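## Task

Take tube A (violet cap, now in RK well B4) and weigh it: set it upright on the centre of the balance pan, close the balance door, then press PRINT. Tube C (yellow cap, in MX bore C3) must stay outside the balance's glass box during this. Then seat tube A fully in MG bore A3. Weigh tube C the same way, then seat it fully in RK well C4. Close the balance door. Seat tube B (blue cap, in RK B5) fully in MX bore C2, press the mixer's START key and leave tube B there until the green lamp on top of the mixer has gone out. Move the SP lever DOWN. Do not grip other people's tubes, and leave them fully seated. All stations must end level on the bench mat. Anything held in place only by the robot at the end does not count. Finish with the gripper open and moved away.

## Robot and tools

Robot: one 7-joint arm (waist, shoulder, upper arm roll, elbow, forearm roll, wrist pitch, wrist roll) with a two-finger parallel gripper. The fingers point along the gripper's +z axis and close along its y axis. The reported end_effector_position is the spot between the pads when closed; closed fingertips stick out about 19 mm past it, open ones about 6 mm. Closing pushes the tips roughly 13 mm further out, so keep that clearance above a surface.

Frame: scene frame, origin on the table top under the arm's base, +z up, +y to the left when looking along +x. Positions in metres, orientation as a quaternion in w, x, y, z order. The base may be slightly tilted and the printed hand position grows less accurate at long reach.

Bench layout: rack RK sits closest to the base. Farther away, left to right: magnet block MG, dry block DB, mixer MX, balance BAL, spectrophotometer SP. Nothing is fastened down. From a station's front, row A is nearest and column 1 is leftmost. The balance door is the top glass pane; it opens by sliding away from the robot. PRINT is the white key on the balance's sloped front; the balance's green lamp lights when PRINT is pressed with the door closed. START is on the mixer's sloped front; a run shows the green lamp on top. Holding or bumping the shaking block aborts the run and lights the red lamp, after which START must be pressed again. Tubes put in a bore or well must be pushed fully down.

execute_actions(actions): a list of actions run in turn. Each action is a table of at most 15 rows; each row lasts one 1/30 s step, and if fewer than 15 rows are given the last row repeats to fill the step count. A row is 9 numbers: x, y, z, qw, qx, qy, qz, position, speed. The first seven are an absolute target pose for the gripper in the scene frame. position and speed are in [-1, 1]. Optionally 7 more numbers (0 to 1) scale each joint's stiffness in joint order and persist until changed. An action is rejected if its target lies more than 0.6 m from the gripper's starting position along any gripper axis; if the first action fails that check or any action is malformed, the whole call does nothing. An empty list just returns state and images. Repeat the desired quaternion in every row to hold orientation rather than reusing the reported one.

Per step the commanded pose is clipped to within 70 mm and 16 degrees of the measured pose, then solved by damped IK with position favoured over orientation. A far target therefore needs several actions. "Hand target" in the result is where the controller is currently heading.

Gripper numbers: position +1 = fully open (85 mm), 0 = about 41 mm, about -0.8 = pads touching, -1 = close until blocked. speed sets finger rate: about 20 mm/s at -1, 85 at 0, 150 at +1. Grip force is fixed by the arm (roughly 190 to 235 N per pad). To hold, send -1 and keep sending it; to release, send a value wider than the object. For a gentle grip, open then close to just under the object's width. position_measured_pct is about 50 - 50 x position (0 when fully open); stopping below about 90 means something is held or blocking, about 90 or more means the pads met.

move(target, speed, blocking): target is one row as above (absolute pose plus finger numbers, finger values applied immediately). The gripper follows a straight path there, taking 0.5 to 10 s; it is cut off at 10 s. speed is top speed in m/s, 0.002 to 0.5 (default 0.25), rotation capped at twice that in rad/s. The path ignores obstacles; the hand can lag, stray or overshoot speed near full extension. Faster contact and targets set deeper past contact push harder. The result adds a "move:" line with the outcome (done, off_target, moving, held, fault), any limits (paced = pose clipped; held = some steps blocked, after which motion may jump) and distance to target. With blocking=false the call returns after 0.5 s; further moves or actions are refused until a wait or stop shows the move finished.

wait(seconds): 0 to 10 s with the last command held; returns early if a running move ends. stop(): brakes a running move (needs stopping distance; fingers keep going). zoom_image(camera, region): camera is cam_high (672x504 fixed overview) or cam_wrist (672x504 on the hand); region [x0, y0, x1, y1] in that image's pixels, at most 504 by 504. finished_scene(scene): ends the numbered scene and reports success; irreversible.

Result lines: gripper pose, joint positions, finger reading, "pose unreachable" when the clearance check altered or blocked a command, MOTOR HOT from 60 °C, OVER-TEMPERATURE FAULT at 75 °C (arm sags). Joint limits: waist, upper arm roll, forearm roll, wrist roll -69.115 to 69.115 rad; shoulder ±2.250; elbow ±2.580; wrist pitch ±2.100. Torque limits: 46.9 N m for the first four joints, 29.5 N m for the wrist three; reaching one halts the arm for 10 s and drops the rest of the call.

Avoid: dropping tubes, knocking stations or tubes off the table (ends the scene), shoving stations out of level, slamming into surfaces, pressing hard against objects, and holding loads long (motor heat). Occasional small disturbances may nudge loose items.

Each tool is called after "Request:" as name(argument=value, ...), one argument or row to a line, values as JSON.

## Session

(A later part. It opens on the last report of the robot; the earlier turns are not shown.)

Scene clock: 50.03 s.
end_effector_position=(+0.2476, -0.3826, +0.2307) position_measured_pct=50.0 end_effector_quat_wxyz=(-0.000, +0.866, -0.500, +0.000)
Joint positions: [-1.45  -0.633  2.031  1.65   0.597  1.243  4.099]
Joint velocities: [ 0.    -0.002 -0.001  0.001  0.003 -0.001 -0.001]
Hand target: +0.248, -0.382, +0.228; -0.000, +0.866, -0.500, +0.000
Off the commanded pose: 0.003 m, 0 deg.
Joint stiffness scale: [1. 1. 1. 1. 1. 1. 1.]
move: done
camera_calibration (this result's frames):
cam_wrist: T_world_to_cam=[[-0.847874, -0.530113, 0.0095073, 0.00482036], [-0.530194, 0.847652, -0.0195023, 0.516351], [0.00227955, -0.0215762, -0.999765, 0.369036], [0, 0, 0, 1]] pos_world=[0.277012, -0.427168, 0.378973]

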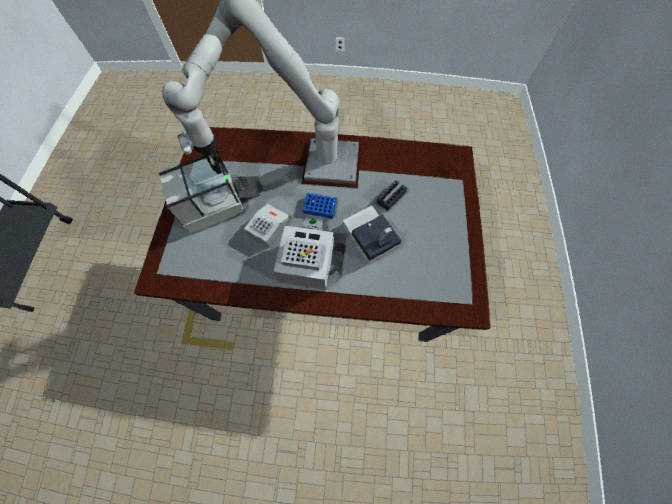

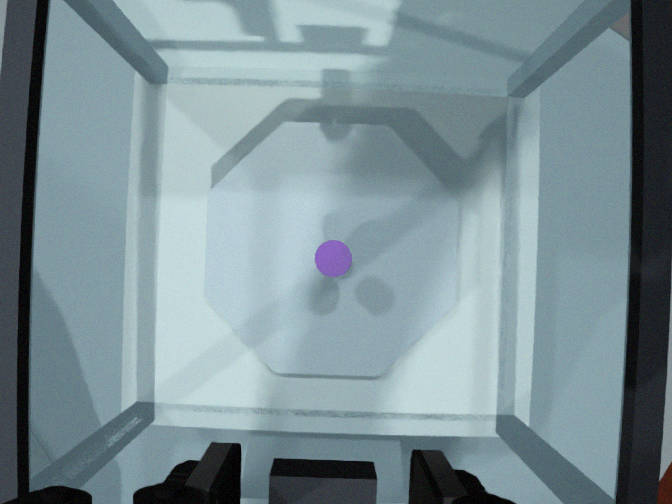

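Request:
move(
  target=[0.2483,-0.3822,0.228,0,0.866,-0.5,0,-0.42,0],
  speed=0.05,
)

Request:
move(
  target=[0.3083,-0.4861,0.228,0,0.866,-0.5,0,-0.42,0],
  speed=0.08,
)

Request:
move(
  target=[0.3083,-0.4861,0.228,0,0.866,-0.5,0,0,0.5],
)

Request:
move(
  target=[0.3083,-0.4861,0.258,0,0.866,-0.5,0,0,0.5],
  speed=0.1,
)

Request:
move(
  target=[0.275,-0.4295,0.255,0,0.866,-0.5,0,-0.25,0],
  speed=0.15,
)

Request:
move(
  target=[0.275,-0.4295,0.132,0,0.866,-0.5,0,-0.25,0],
  speed=0.1,
)

Scene clock: 51.27 s.
end_effector_position=(+0.2480, -0.3825, +0.2306) position_measured_pct=67.9 end_effector_quat_wxyz=(-0.000, +0.866, -0.499, +0.001)
Joint positions: [-1.451 -0.633  2.031  1.65   0.597  1.242  4.099]
Joint velocities: [-0.002  0.     0.     0.    -0.    -0.    -0.001]
Hand target: +0.248, -0.382, +0.228; -0.000, +0.866, -0.500, +0.000
Off the commanded pose: 0.003 m, 0 deg.
Joint stiffness scale: [1. 1. 1. 1. 1. 1. 1.]
move: done
camera_calibration (this result's frames):
cam_wrist: T_world_to_cam=[[-0.84756, -0.530612, 0.00966988, 0.00491079], [-0.530695, 0.847329, -0.0199052, 0.516588], [0.00236837, -0.0220026, -0.999755, 0.368797], [0, 0, 0, 1]] pos_world=[0.277439, -0.427, 0.378942]

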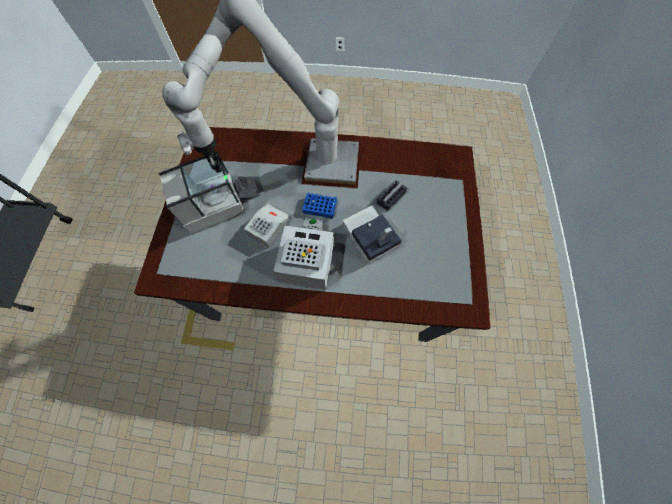

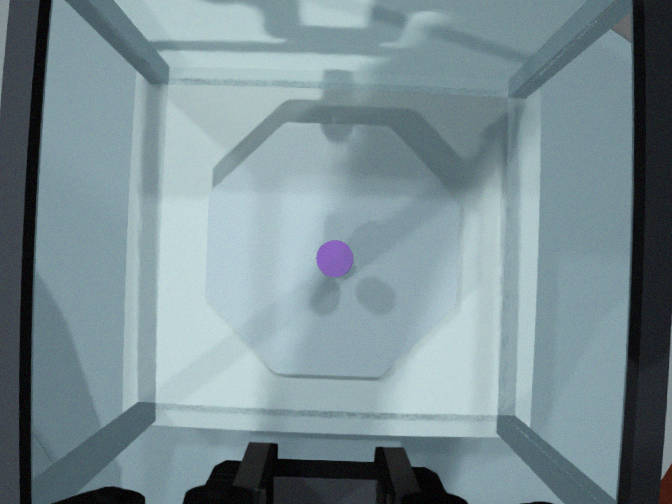

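Scene clock: 53.13 s.
end_effector_position=(+0.3083, -0.4865, +0.2314) position_measured_pct=67.9 end_effector_quat_wxyz=(-0.000, +0.864, -0.503, +0.004)
Joint positions: [-1.666 -0.858  2.128  1.174  0.705  1.451  4.206]
Joint velocities: [-0.005 -0.004  0.    -0.008  0.003  0.009  0.001]
Hand target: +0.308, -0.486, +0.228; -0.000, +0.866, -0.500, +0.000
Off the commanded pose: 0.003 m, 1 deg.
Joint stiffness scale: [1. 1. 1. 1. 1. 1. 1.]
move: done
camera_calibration (this result's frames):
cam_wrist: T_world_to_cam=[[-0.851899, -0.523666, 0.00648695, 0.00628836], [-0.523649, 0.851558, -0.0253092, 0.637892], [0.00772956, -0.0249578, -0.999659, 0.364001], [0, 0, 0, 1]] pos_world=[0.336575, -0.530824, 0.379981]

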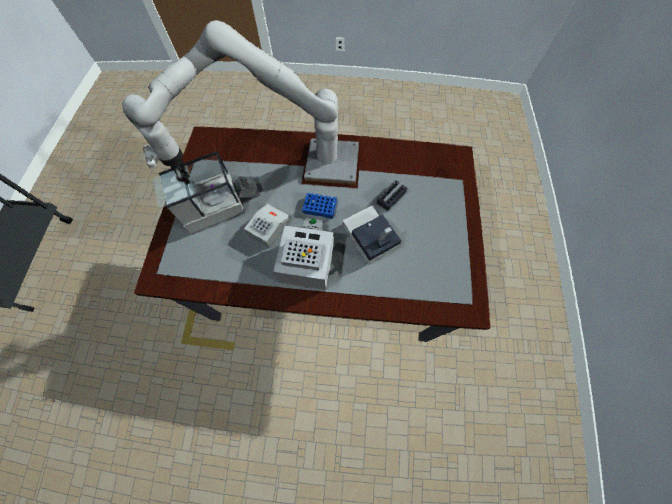

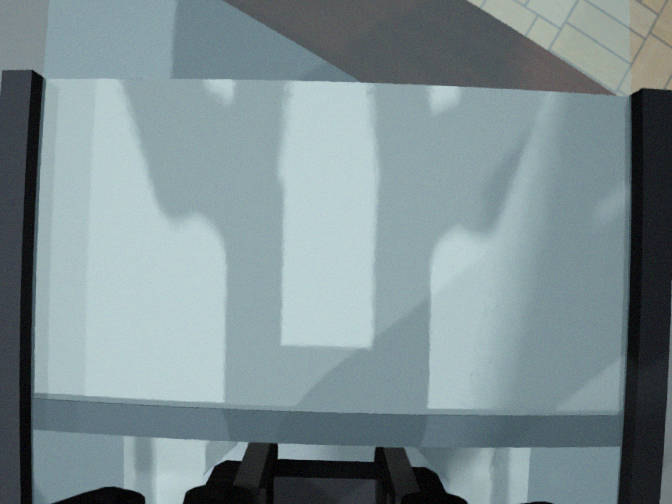

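Scene clock: 53.83 s.
end_effector_position=(+0.3085, -0.4861, +0.2299) position_measured_pct=49.6 end_effector_quat_wxyz=(-0.001, +0.865, -0.503, +0.003)
Joint positions: [-1.666 -0.861  2.128  1.174  0.705  1.451  4.206]
Joint velocities: [-0.     0.    -0.001  0.    -0.     0.     0.001]
Hand target: +0.308, -0.486, +0.228; -0.000, +0.866, -0.500, +0.000
Off the commanded pose: 0.002 m, 0 deg.
Joint stiffness scale: [1. 1. 1. 1. 1. 1. 1.]
move: done
camera_calibration (this result's frames):
cam_wrist: T_world_to_cam=[[-0.851579, -0.524197, 0.00547264, 0.00654715], [-0.524175, 0.851307, -0.0227376, 0.637121], [0.00726009, -0.0222315, -0.999726, 0.363979], [0, 0, 0, 1]] pos_world=[0.336896, -0.530861, 0.378331]

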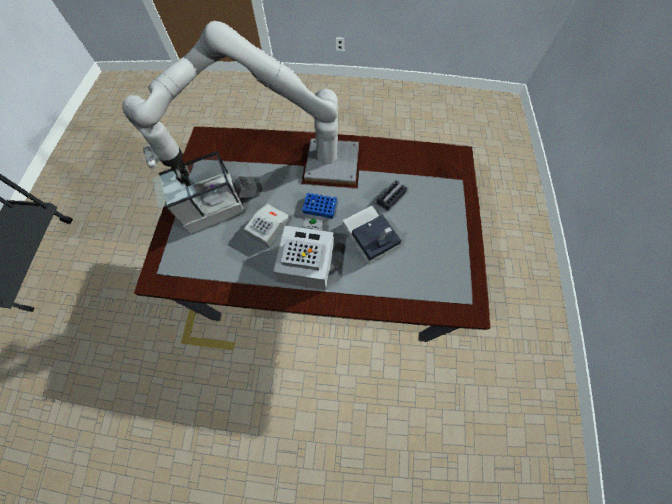

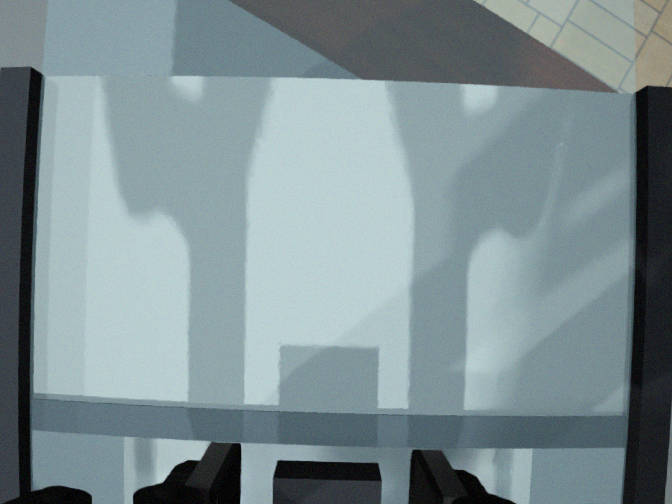

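Scene clock: 54.63 s.
end_effector_position=(+0.3059, -0.4887, +0.2558) position_measured_pct=49.6 end_effector_quat_wxyz=(+0.002, +0.864, -0.504, +0.000)
Joint positions: [-1.674 -0.843  2.115  1.115  0.7    1.521  4.225]
Joint velocities: [ 0.001 -0.    -0.001 -0.002 -0.     0.003 -0.   ]
Hand target: +0.308, -0.486, +0.258; +0.000, +0.866, -0.500, -0.000
Off the commanded pose: 0.004 m, 1 deg.
Joint stiffness scale: [1. 1. 1. 1. 1. 1. 1.]
move: off_target
camera_calibration (this result's frames):
cam_wrist: T_world_to_cam=[[-0.853271, -0.521299, 0.013288, 0.00277897], [-0.521468, 0.853015, -0.0208753, 0.638012], [-0.00045264, -0.0247415, -0.999694, 0.390951], [0, 0, 0, 1]] pos_world=[0.335251, -0.533113, 0.404113]

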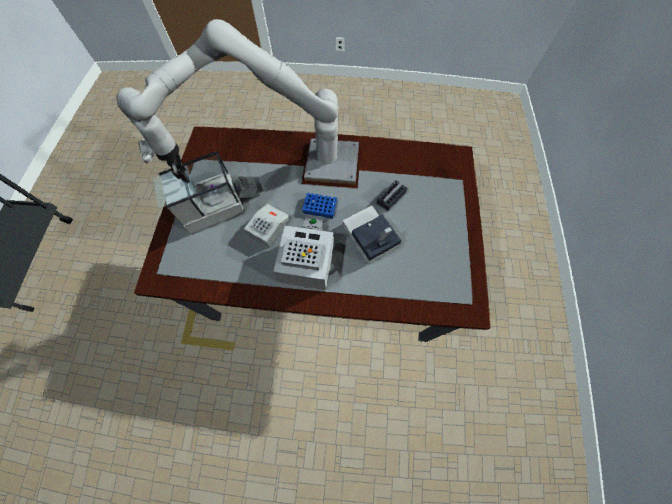

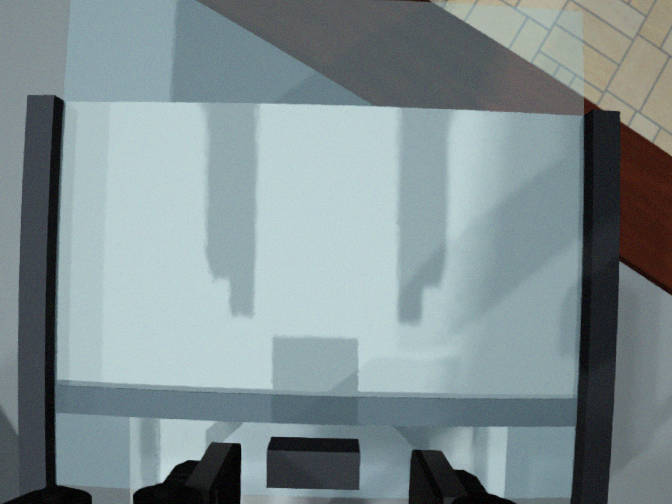

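Scene clock: 55.63 s.
end_effector_position=(+0.2742, -0.4301, +0.2542) position_measured_pct=62.3 end_effector_quat_wxyz=(+0.002, +0.868, -0.497, -0.003)
Joint positions: [-1.551 -0.716  2.064  1.403  0.635  1.4    4.158]
Joint velocities: [ 0.004  0.006 -0.     0.002 -0.001 -0.001 -0.   ]
Hand target: +0.275, -0.429, +0.255; +0.000, +0.866, -0.500, -0.000
Off the commanded pose: 0.001 m, 1 deg.
Joint stiffness scale: [1. 1. 1. 1. 1. 1. 1.]
move: done
camera_calibration (this result's frames):
cam_wrist: T_world_to_cam=[[-0.844819, -0.534786, 0.0168786, -0.00274168], [-0.535021, 0.844689, -0.015918, 0.57034], [-0.00574443, -0.0224782, -0.999731, 0.393216], [0, 0, 0, 1]] pos_world=[0.305086, -0.474387, 0.402236]

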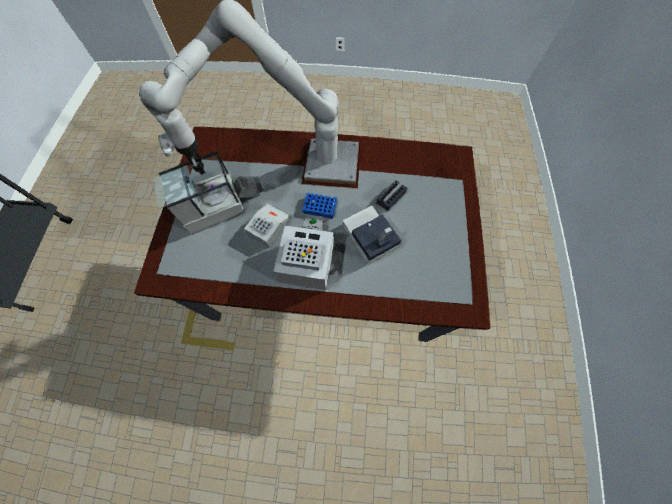

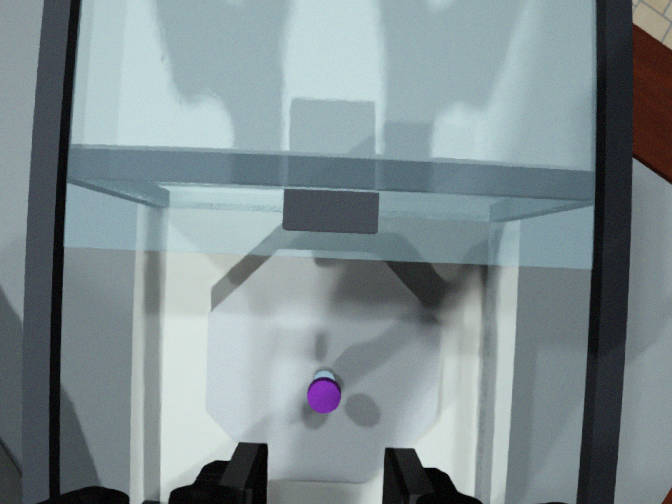

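Scene clock: 57.27 s.
end_effector_position=(+0.2741, -0.4296, +0.1344) position_measured_pct=62.3 end_effector_quat_wxyz=(-0.001, +0.866, -0.500, -0.000)
Joint positions: [-1.575 -0.854  2.165  1.582  0.763  1.131  4.05 ]
Joint velocities: [-0.001 -0.004  0.    -0.001  0.001 -0.    -0.001]
Hand target: +0.275, -0.429, +0.132; -0.000, +0.866, -0.500, +0.000
Off the commanded pose: 0.003 m, 0 deg.
Joint stiffness scale: [1. 1. 1. 1. 1. 1. 1.]
move: done
camera_calibration (this result's frames):
cam_wrist: T_world_to_cam=[[-0.848017, -0.529907, 0.00807025, 0.00362923], [-0.529962, 0.847837, -0.0176808, 0.568238], [0.00252692, -0.0192705, -0.999811, 0.272593], [0, 0, 0, 1]] pos_world=[0.303533, -0.474597, 0.282559]

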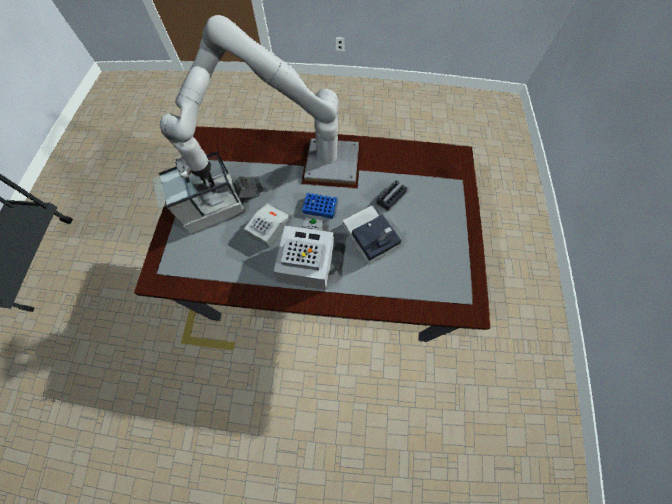

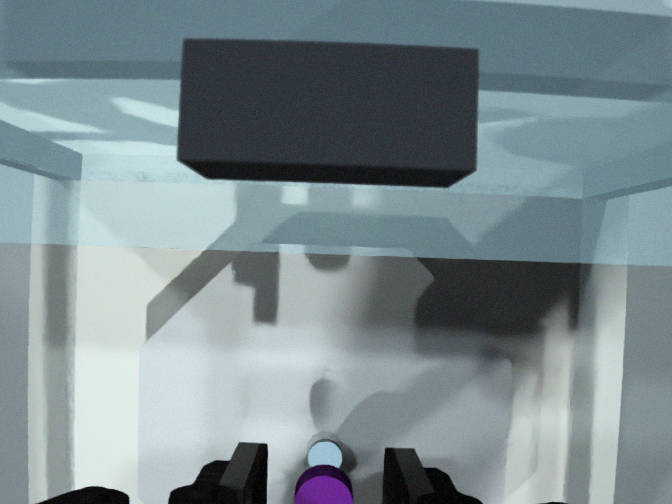

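Request:
move(
  target=[0.275,-0.4295,0.1335,0,0.866,-0.5,0,-0.66,-0.5],
  speed=0.01,
)

Request:
move(
  target=[0.275,-0.4295,0.30,0,0.866,-0.5,0,-0.66,-0.5],
  speed=0.15,
)

Request:
move(
  target=[0.30,-0.05,0.30,0,1,0,0,-0.66,-0.5],
  speed=0.35,
)

Request:
move(
  target=[0.185,0.24,0.20,0,0.9063,0.4226,0,-0.66,-0.5],
  speed=0.35,
)

Scene clock: 58.47 s.
end_effector_position=(+0.2742, -0.4295, +0.1342) position_measured_pct=80.6 end_effector_quat_wxyz=(-0.002, +0.866, -0.500, -0.000)
Joint positions: [-1.575 -0.854  2.165  1.582  0.763  1.131  4.05 ]
Joint velocities: [ 0.001 -0.     0.001 -0.001 -0.001  0.     0.   ]
Hand target: +0.275, -0.430, +0.134; -0.000, +0.866, -0.500, +0.000
Off the commanded pose: 0.001 m, 0 deg.
Joint stiffness scale: [1. 1. 1. 1. 1. 1. 1.]
move: done
camera_calibration (this result's frames):
cam_wrist: T_world_to_cam=[[-0.847907, -0.530087, 0.00787394, 0.00368575], [-0.53014, 0.847733, -0.0173136, 0.568127], [0.0025027, -0.0188546, -0.999819, 0.272582], [0, 0, 0, 1]] pos_world=[0.30363, -0.474527, 0.28234]

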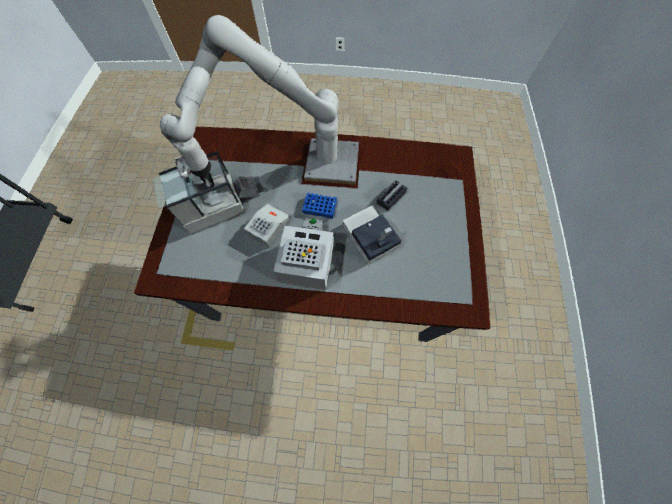

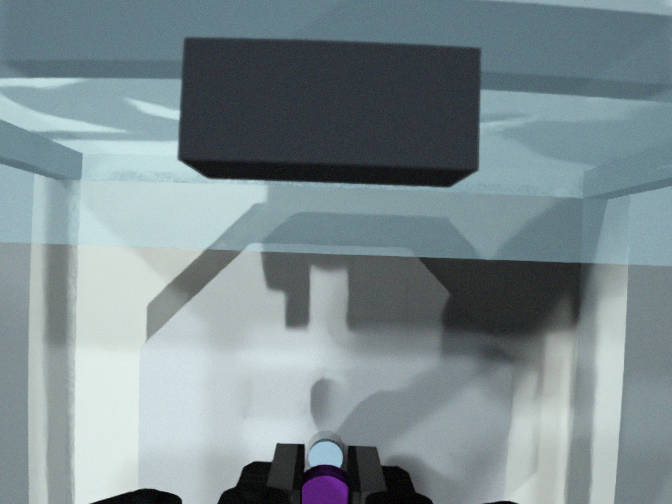

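Scene clock: 60.00 s.
end_effector_position=(+0.2738, -0.4315, +0.2976) position_measured_pct=80.6 end_effector_quat_wxyz=(+0.002, +0.864, -0.504, -0.000)
Joint positions: [-1.552 -0.679  2.042  1.311  0.602  1.5    4.182]
Joint velocities: [ 0.001  0.    -0.003 -0.001 -0.     0.002  0.   ]
Hand target: +0.275, -0.430, +0.300; +0.000, +0.866, -0.501, -0.000
Off the commanded pose: 0.003 m, 1 deg.
Joint stiffness scale: [1. 1. 1. 1. 1. 1. 1.]
move: done
camera_calibration (this result's frames):
cam_wrist: T_world_to_cam=[[-0.852732, -0.52217, 0.0136606, 0.00400026], [-0.522348, 0.852485, -0.0205385, 0.573285], [-0.000920847, -0.0246494, -0.999696, 0.434386], [0, 0, 0, 1]] pos_world=[0.303265, -0.475921, 0.445974]

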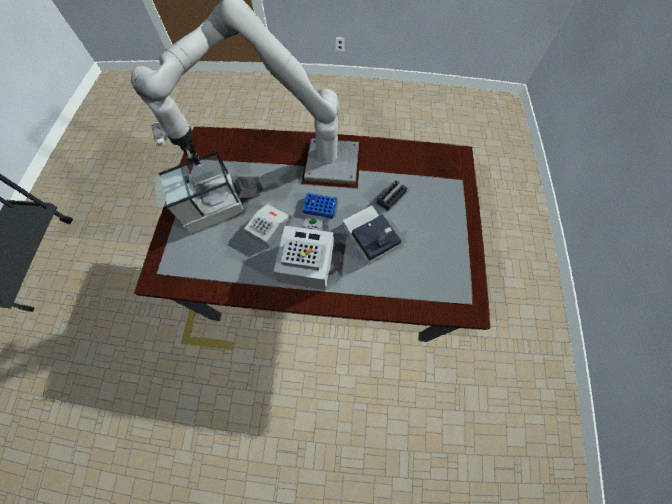

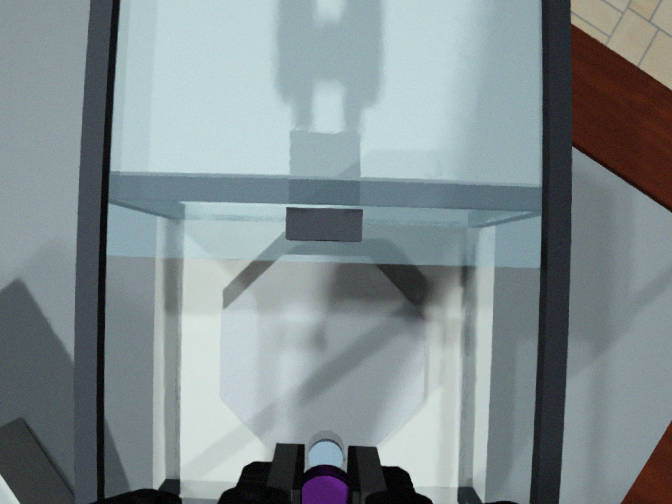

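Scene clock: 62.13 s.
end_effector_position=(+0.3004, -0.0529, +0.3002) position_measured_pct=80.6 end_effector_quat_wxyz=(+0.002, +1.000, +0.001, +0.001)
Joint positions: [-1.595 -0.357  1.376  1.955  0.37   1.284  4.35 ]
Joint velocities: [-0.013 -0.    -0.    -0.001  0.001 -0.    -0.   ]
Hand target: +0.301, -0.051, +0.299; +0.002, +1.000, +0.000, +0.001
Off the commanded pose: 0.003 m, 0 deg.
Joint stiffness scale: [1. 1. 1. 1. 1. 1. 1.]
move: done
camera_calibration (this result's frames):
cam_wrist: T_world_to_cam=[[0.035804, -0.999238, 0.0155538, -0.0683518], [-0.999136, -0.0361205, -0.0205705, 0.360705], [0.0211167, -0.0148038, -0.999667, 0.440245], [0, 0, 0, 1]] pos_world=[0.353544, -0.0487535, 0.448581]

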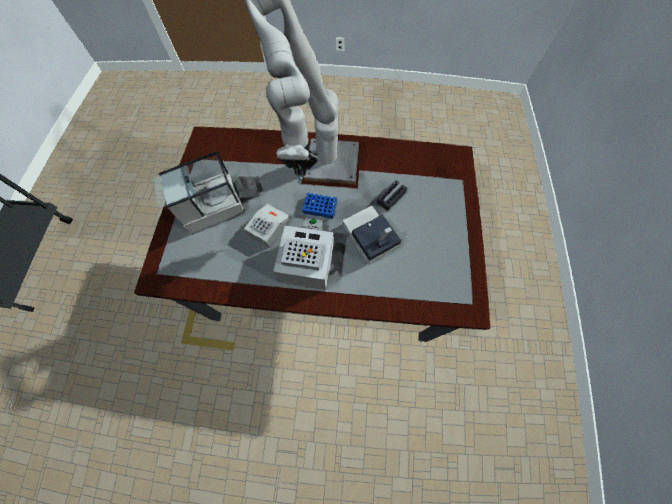

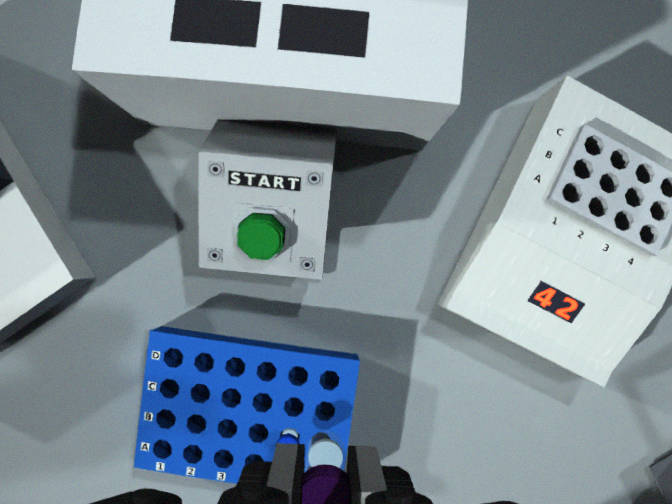

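Scene clock: 64.33 s.
end_effector_position=(+0.1865, +0.2384, +0.1997) position_measured_pct=80.6 end_effector_quat_wxyz=(+0.001, +0.907, +0.422, +0.002)
Joint positions: [-1.859  0.316  1.124  2.174 -0.377  0.864  5.06 ]
Joint velocities: [ 0.015  0.002 -0.008  0.001 -0.     0.    -0.001]
Hand target: +0.186, +0.239, +0.200; +0.001, +0.906, +0.422, +0.000
Off the commanded pose: 0.002 m, 0 deg.
Joint stiffness scale: [1. 1. 1. 1. 1. 1. 1.]
move: done
camera_calibration (this result's frames):
cam_wrist: T_world_to_cam=[[0.786316, -0.61764, 0.0151086, -0.00245106], [-0.617287, -0.786417, -0.0224855, 0.363424], [0.0257696, 0.00835441, -0.999633, 0.340062], [0, 0, 0, 1]] pos_world=[0.217501, 0.281448, 0.348146]

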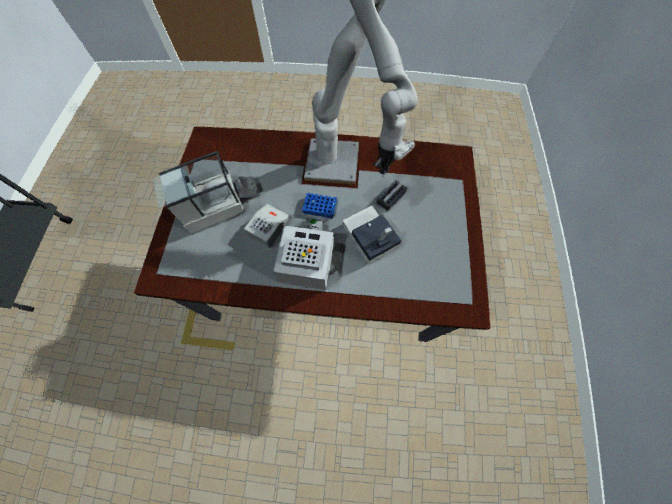

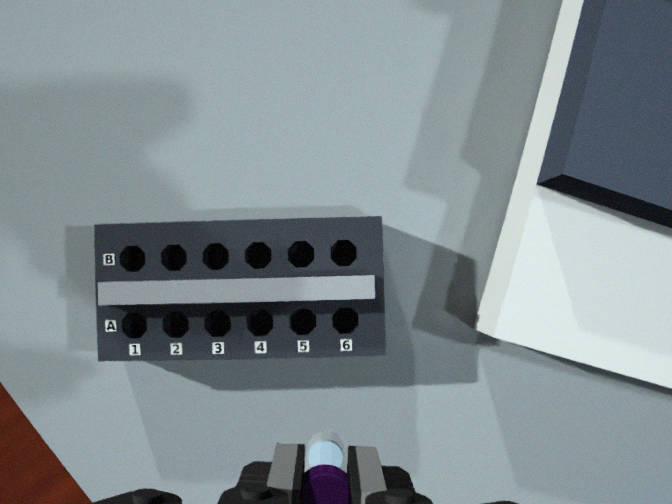

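Request:
move(
  target=[0.1619,0.2865,0.093,0,0.8949,0.4462,0,-0.66,-0.5],
  speed=0.12,
)

Request:
zoom_image(
  camera="cam_wrist",
  region=[240,370,420,504],
)

Scene clock: 66.33 s.
end_effector_position=(+0.1611, +0.2872, +0.0945) position_measured_pct=80.6 end_effector_quat_wxyz=(-0.001, +0.895, +0.447, -0.001)
Joint positions: [-1.661  0.595  0.774  2.231 -0.771  0.608  5.312]
Joint velocities: [ 0.005  0.003 -0.003 -0.001 -0.    -0.001 -0.   ]
Hand target: +0.162, +0.286, +0.093; -0.000, +0.895, +0.446, -0.000
Off the commanded pose: 0.002 m, 0 deg.
Joint stiffness scale: [1. 1. 1. 1. 1. 1. 1.]
move: done
camera_calibration (this result's frames):
cam_wrist: T_world_to_cam=[[0.819488, -0.573033, 0.00857259, 0.0316403], [-0.572826, -0.819468, -0.0185062, 0.385705], [0.0176296, 0.010255, -0.999792, 0.235904], [0, 0, 0, 1]] pos_world=[0.190854, 0.331784, 0.242722]

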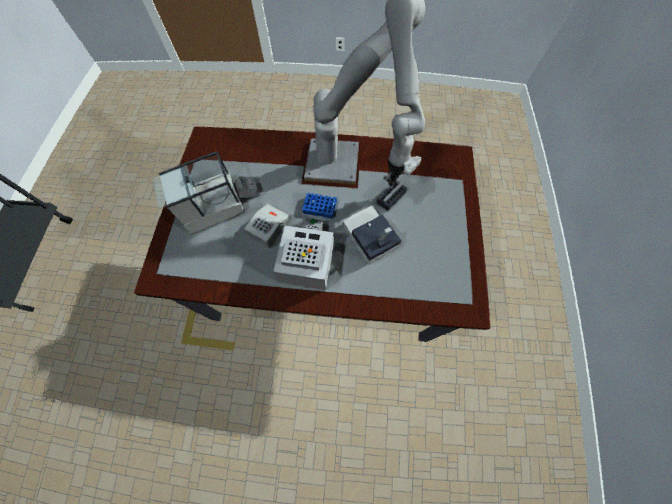

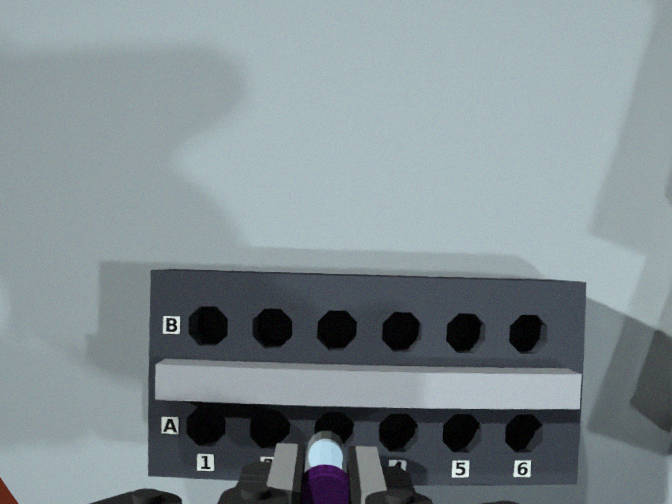

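Region (240, 370, 420, 504) of cam_wrist's 672x504 image, scaled by 2.800; it fills the top 375 rows of this view, and the rest is white.

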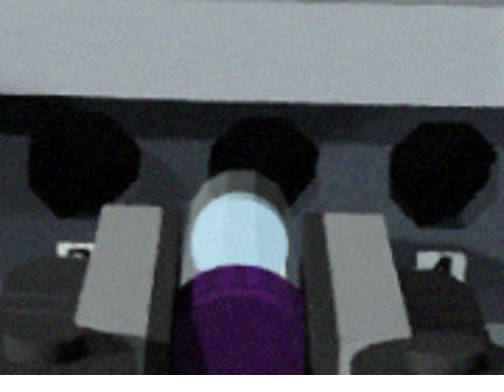

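Request:
move(
  target=[0.1655,0.2875,0.086,0,0.8949,0.4462,0,-0.66,-0.5],
  speed=0.02,
)

Request:
zoom_image(
  camera="cam_wrist",
  region=[240,370,420,504],
)

Scene clock: 67.63 s.
end_effector_position=(+0.1638, +0.2868, +0.0869) position_measured_pct=80.6 end_effector_quat_wxyz=(+0.000, +0.895, +0.446, -0.002)
Joint positions: [-1.634  0.614  0.749  2.231 -0.793  0.592  5.335]
Joint velocities: [ 0.008  0.003 -0.004  0.    -0.    -0.002  0.   ]
Hand target: +0.165, +0.287, +0.086; -0.000, +0.895, +0.446, -0.000
Off the commanded pose: 0.002 m, 0 deg.
Joint stiffness scale: [1. 1. 1. 1. 1. 1. 1.]
move: done
camera_calibration (this result's frames):
cam_wrist: T_world_to_cam=[[0.818816, -0.573982, 0.00924279, 0.0296571], [-0.573819, -0.818834, -0.015554, 0.386495], [0.016496, 0.00743217, -0.999836, 0.229309], [0, 0, 0, 1]] pos_world=[0.193712, 0.331794, 0.235009]

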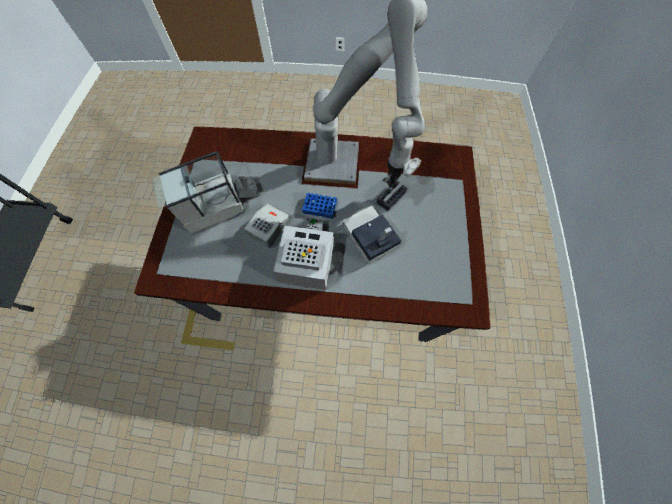

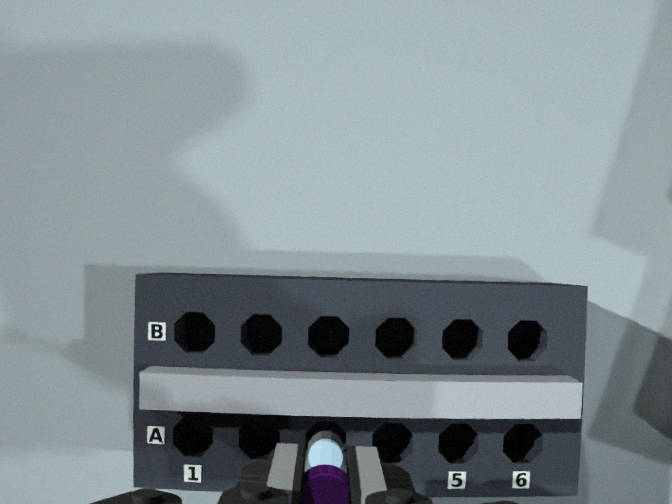

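Region (240, 370, 420, 504) of cam_wrist's 672x504 image, scaled by 2.800; it fills the top 375 rows of this view, and the rest is white.

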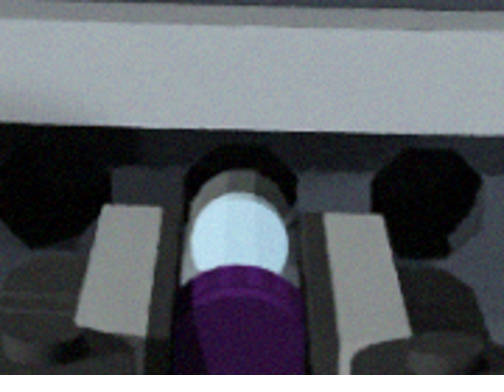

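Request:
move(
  target=[0.1666,0.2891,0.085,0,0.8949,0.4462,0,-0.66,-0.5],
  speed=0.01,
)

Request:
zoom_image(
  camera="cam_wrist",
  region=[240,370,420,504],
)

Scene clock: 68.53 s.
end_effector_position=(+0.1644, +0.2871, +0.0856) position_measured_pct=80.6 end_effector_quat_wxyz=(+0.001, +0.895, +0.446, -0.003)
Joint positions: [-1.629  0.618  0.745  2.228 -0.794  0.592  5.335]
Joint velocities: [ 0.004  0.001 -0.002 -0.     0.     0.     0.   ]
Hand target: +0.167, +0.289, +0.085; +0.000, +0.895, +0.446, -0.000
Off the commanded pose: 0.003 m, 0 deg.
Joint stiffness scale: [1. 1. 1. 1. 1. 1. 1.]
move: done
camera_calibration (this result's frames):
cam_wrist: T_world_to_cam=[[0.818127, -0.574956, 0.00970085, 0.0296317], [-0.574823, -0.818166, -0.0134929, 0.386918], [0.0156948, 0.00546267, -0.999862, 0.228631], [0, 0, 0, 1]] pos_world=[0.194579, 0.332351, 0.233533]

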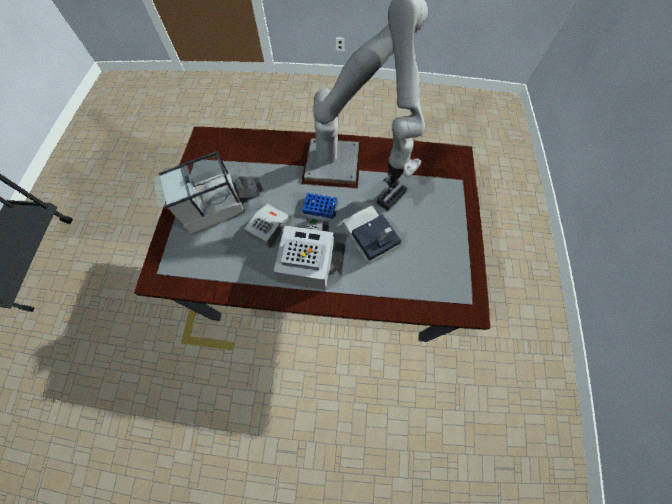

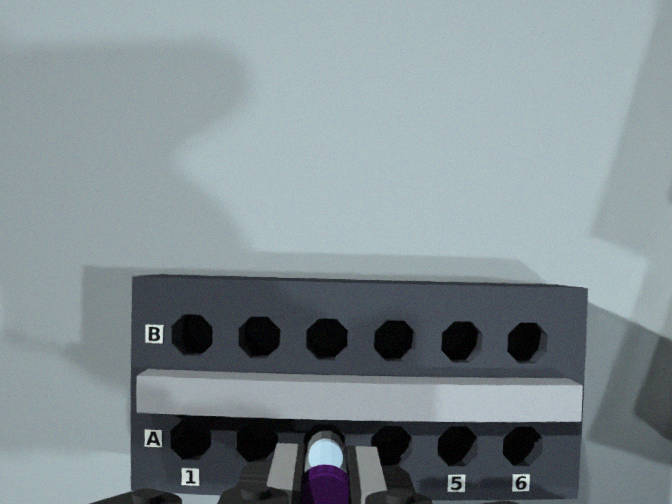

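Region (240, 370, 420, 504) of cam_wrist's 672x504 image, scaled by 2.800; it fills the top 375 rows of this view, and the rest is white.

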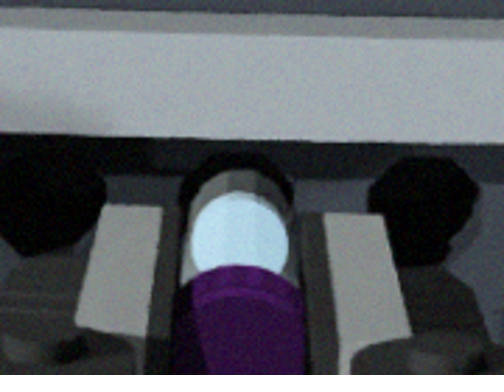

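Request:
move(
  target=[0.1657,0.2880,0.072,0,0.8949,0.4462,0,-0.66,-0.5],
  speed=0.012,
)

Request:
zoom_image(
  camera="cam_wrist",
  region=[240,370,420,504],
)

Scene clock: 72.30 s.
end_effector_position=(+0.1647, +0.2887, +0.0732) position_measured_pct=80.6 end_effector_quat_wxyz=(-0.000, +0.895, +0.447, -0.001)
Joint positions: [-1.594  0.641  0.694  2.236 -0.837  0.55   5.371]
Joint velocities: [ 0.009  0.001 -0.006 -0.001 -0.    -0.005 -0.   ]
Hand target: +0.166, +0.288, +0.072; -0.000, +0.895, +0.446, -0.000
Off the commanded pose: 0.002 m, 0 deg.
Joint stiffness scale: [1. 1. 1. 1. 1. 1. 1.]
move: done
camera_calibration (this result's frames):
cam_wrist: T_world_to_cam=[[0.819642, -0.572805, 0.00909226, 0.0296639], [-0.572604, -0.819638, -0.017864, 0.388592], [0.0176849, 0.00943579, -0.999799, 0.214781], [0, 0, 0, 1]] pos_world=[0.194397, 0.333469, 0.22141]

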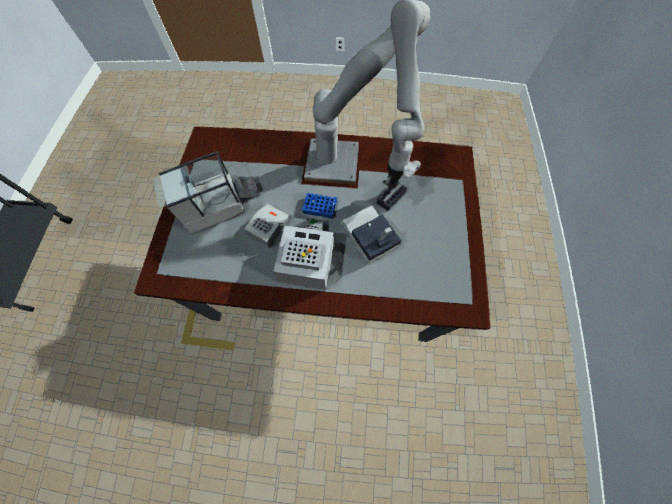

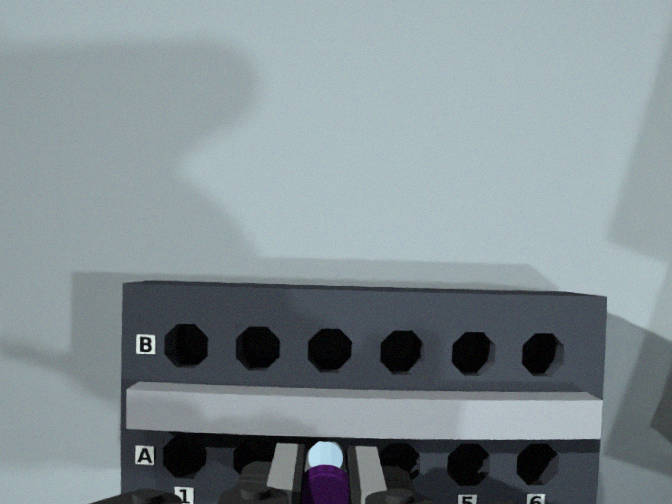

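Region (240, 370, 420, 504) of cam_wrist's 672x504 image, scaled by 2.800; it fills the top 375 rows of this view, and the rest is white.

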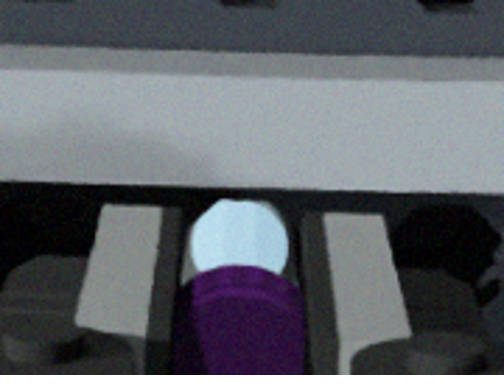

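Request:
move(
  target=[0.1657,0.2880,0.060,0,0.8949,0.4462,0,-0.66,-0.5],
  speed=0.012,
)

Scene clock: 73.83 s.
end_effector_position=(+0.1644, +0.2887, +0.0611) position_measured_pct=80.6 end_effector_quat_wxyz=(-0.000, +0.895, +0.447, -0.001)
Joint positions: [-1.559  0.664  0.644  2.243 -0.877  0.511  5.404]
Joint velocities: [ 0.008  0.002 -0.007  0.001 -0.001 -0.004  0.   ]
Hand target: +0.166, +0.288, +0.060; -0.000, +0.895, +0.446, -0.000
Off the commanded pose: 0.002 m, 0 deg.
Joint stiffness scale: [1. 1. 1. 1. 1. 1. 1.]
move: done
camera_calibration (this result's frames):
cam_wrist: T_world_to_cam=[[0.819805, -0.572579, 0.00857871, 0.0299197], [-0.572393, -0.819797, -0.0173002, 0.38812], [0.0169386, 0.00927243, -0.999814, 0.202891], [0, 0, 0, 1]] pos_world=[0.194192, 0.33343, 0.209311]

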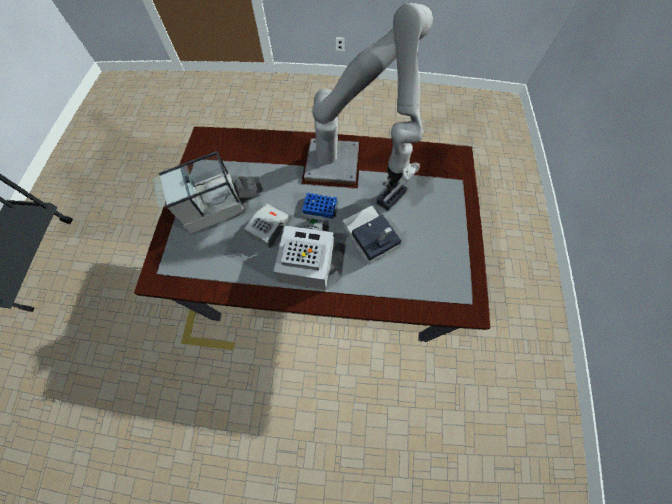

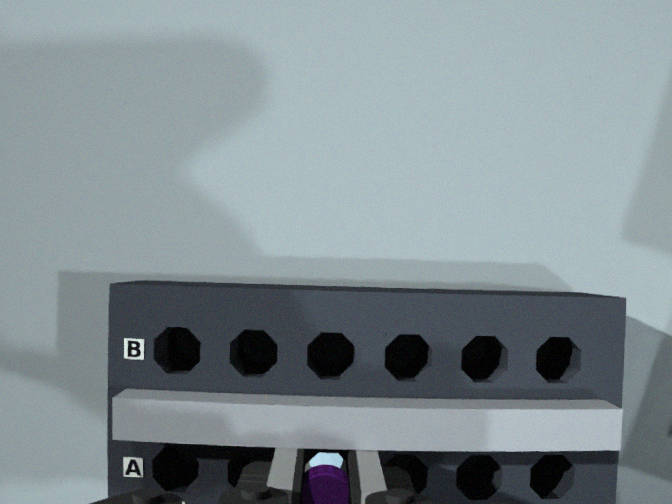

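Request:
move(
  target=[0.1657,0.2880,0.055,0,0.8949,0.4462,0,-0.66,-0.5],
  speed=0.008,
)

Request:
zoom_image(
  camera="cam_wrist",
  region=[240,370,420,504],
)

Scene clock: 75.17 s.
end_effector_position=(+0.1642, +0.2886, +0.0591) position_measured_pct=80.6 end_effector_quat_wxyz=(-0.003, +0.895, +0.447, -0.002)
Joint positions: [-1.546  0.665  0.631  2.246 -0.892  0.504  5.42 ]
Joint velocities: [-0.001  0.     0.001 -0.001 -0.005 -0.     0.007]
Hand target: +0.166, +0.288, +0.055; +0.000, +0.895, +0.446, -0.000
Off the commanded pose: 0.004 m, 0 deg.
Joint stiffness scale: [1. 1. 1. 1. 1. 1. 1.]
move: off_target
camera_calibration (this result's frames):
cam_wrist: T_world_to_cam=[[0.819153, -0.573567, 0.00307809, 0.0307212], [-0.57342, -0.819044, -0.0188934, 0.387989], [0.0133577, 0.0137115, -0.999817, 0.200128], [0, 0, 0, 1]] pos_world=[0.194642, 0.332657, 0.207327]

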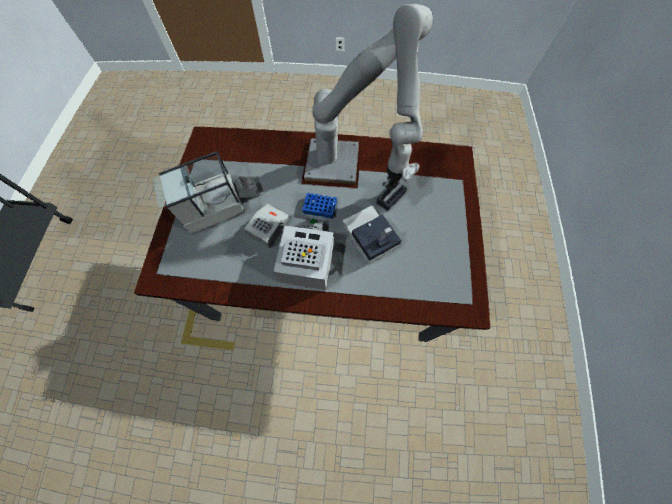

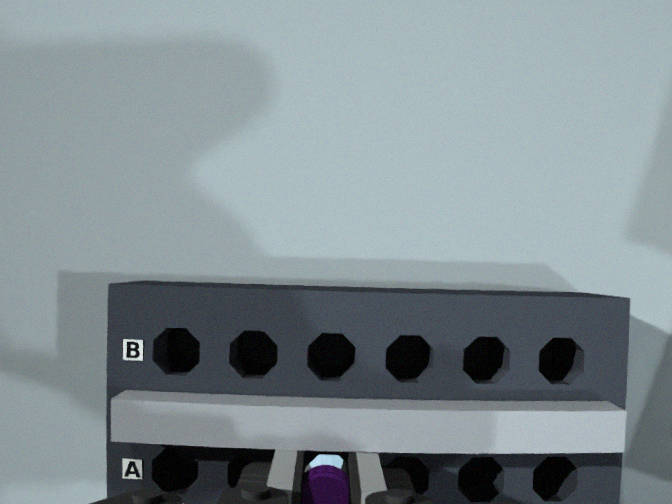

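Region (240, 370, 420, 504) of cam_wrist's 672x504 image, scaled by 2.800; it fills the top 375 rows of this view, and the rest is white.

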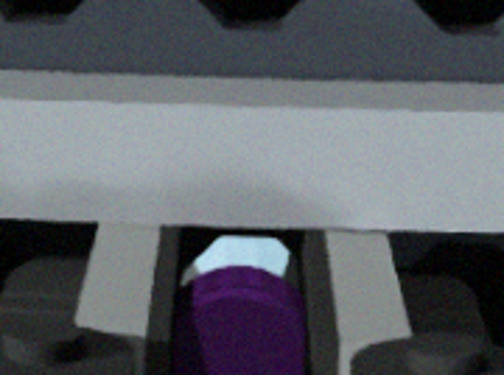

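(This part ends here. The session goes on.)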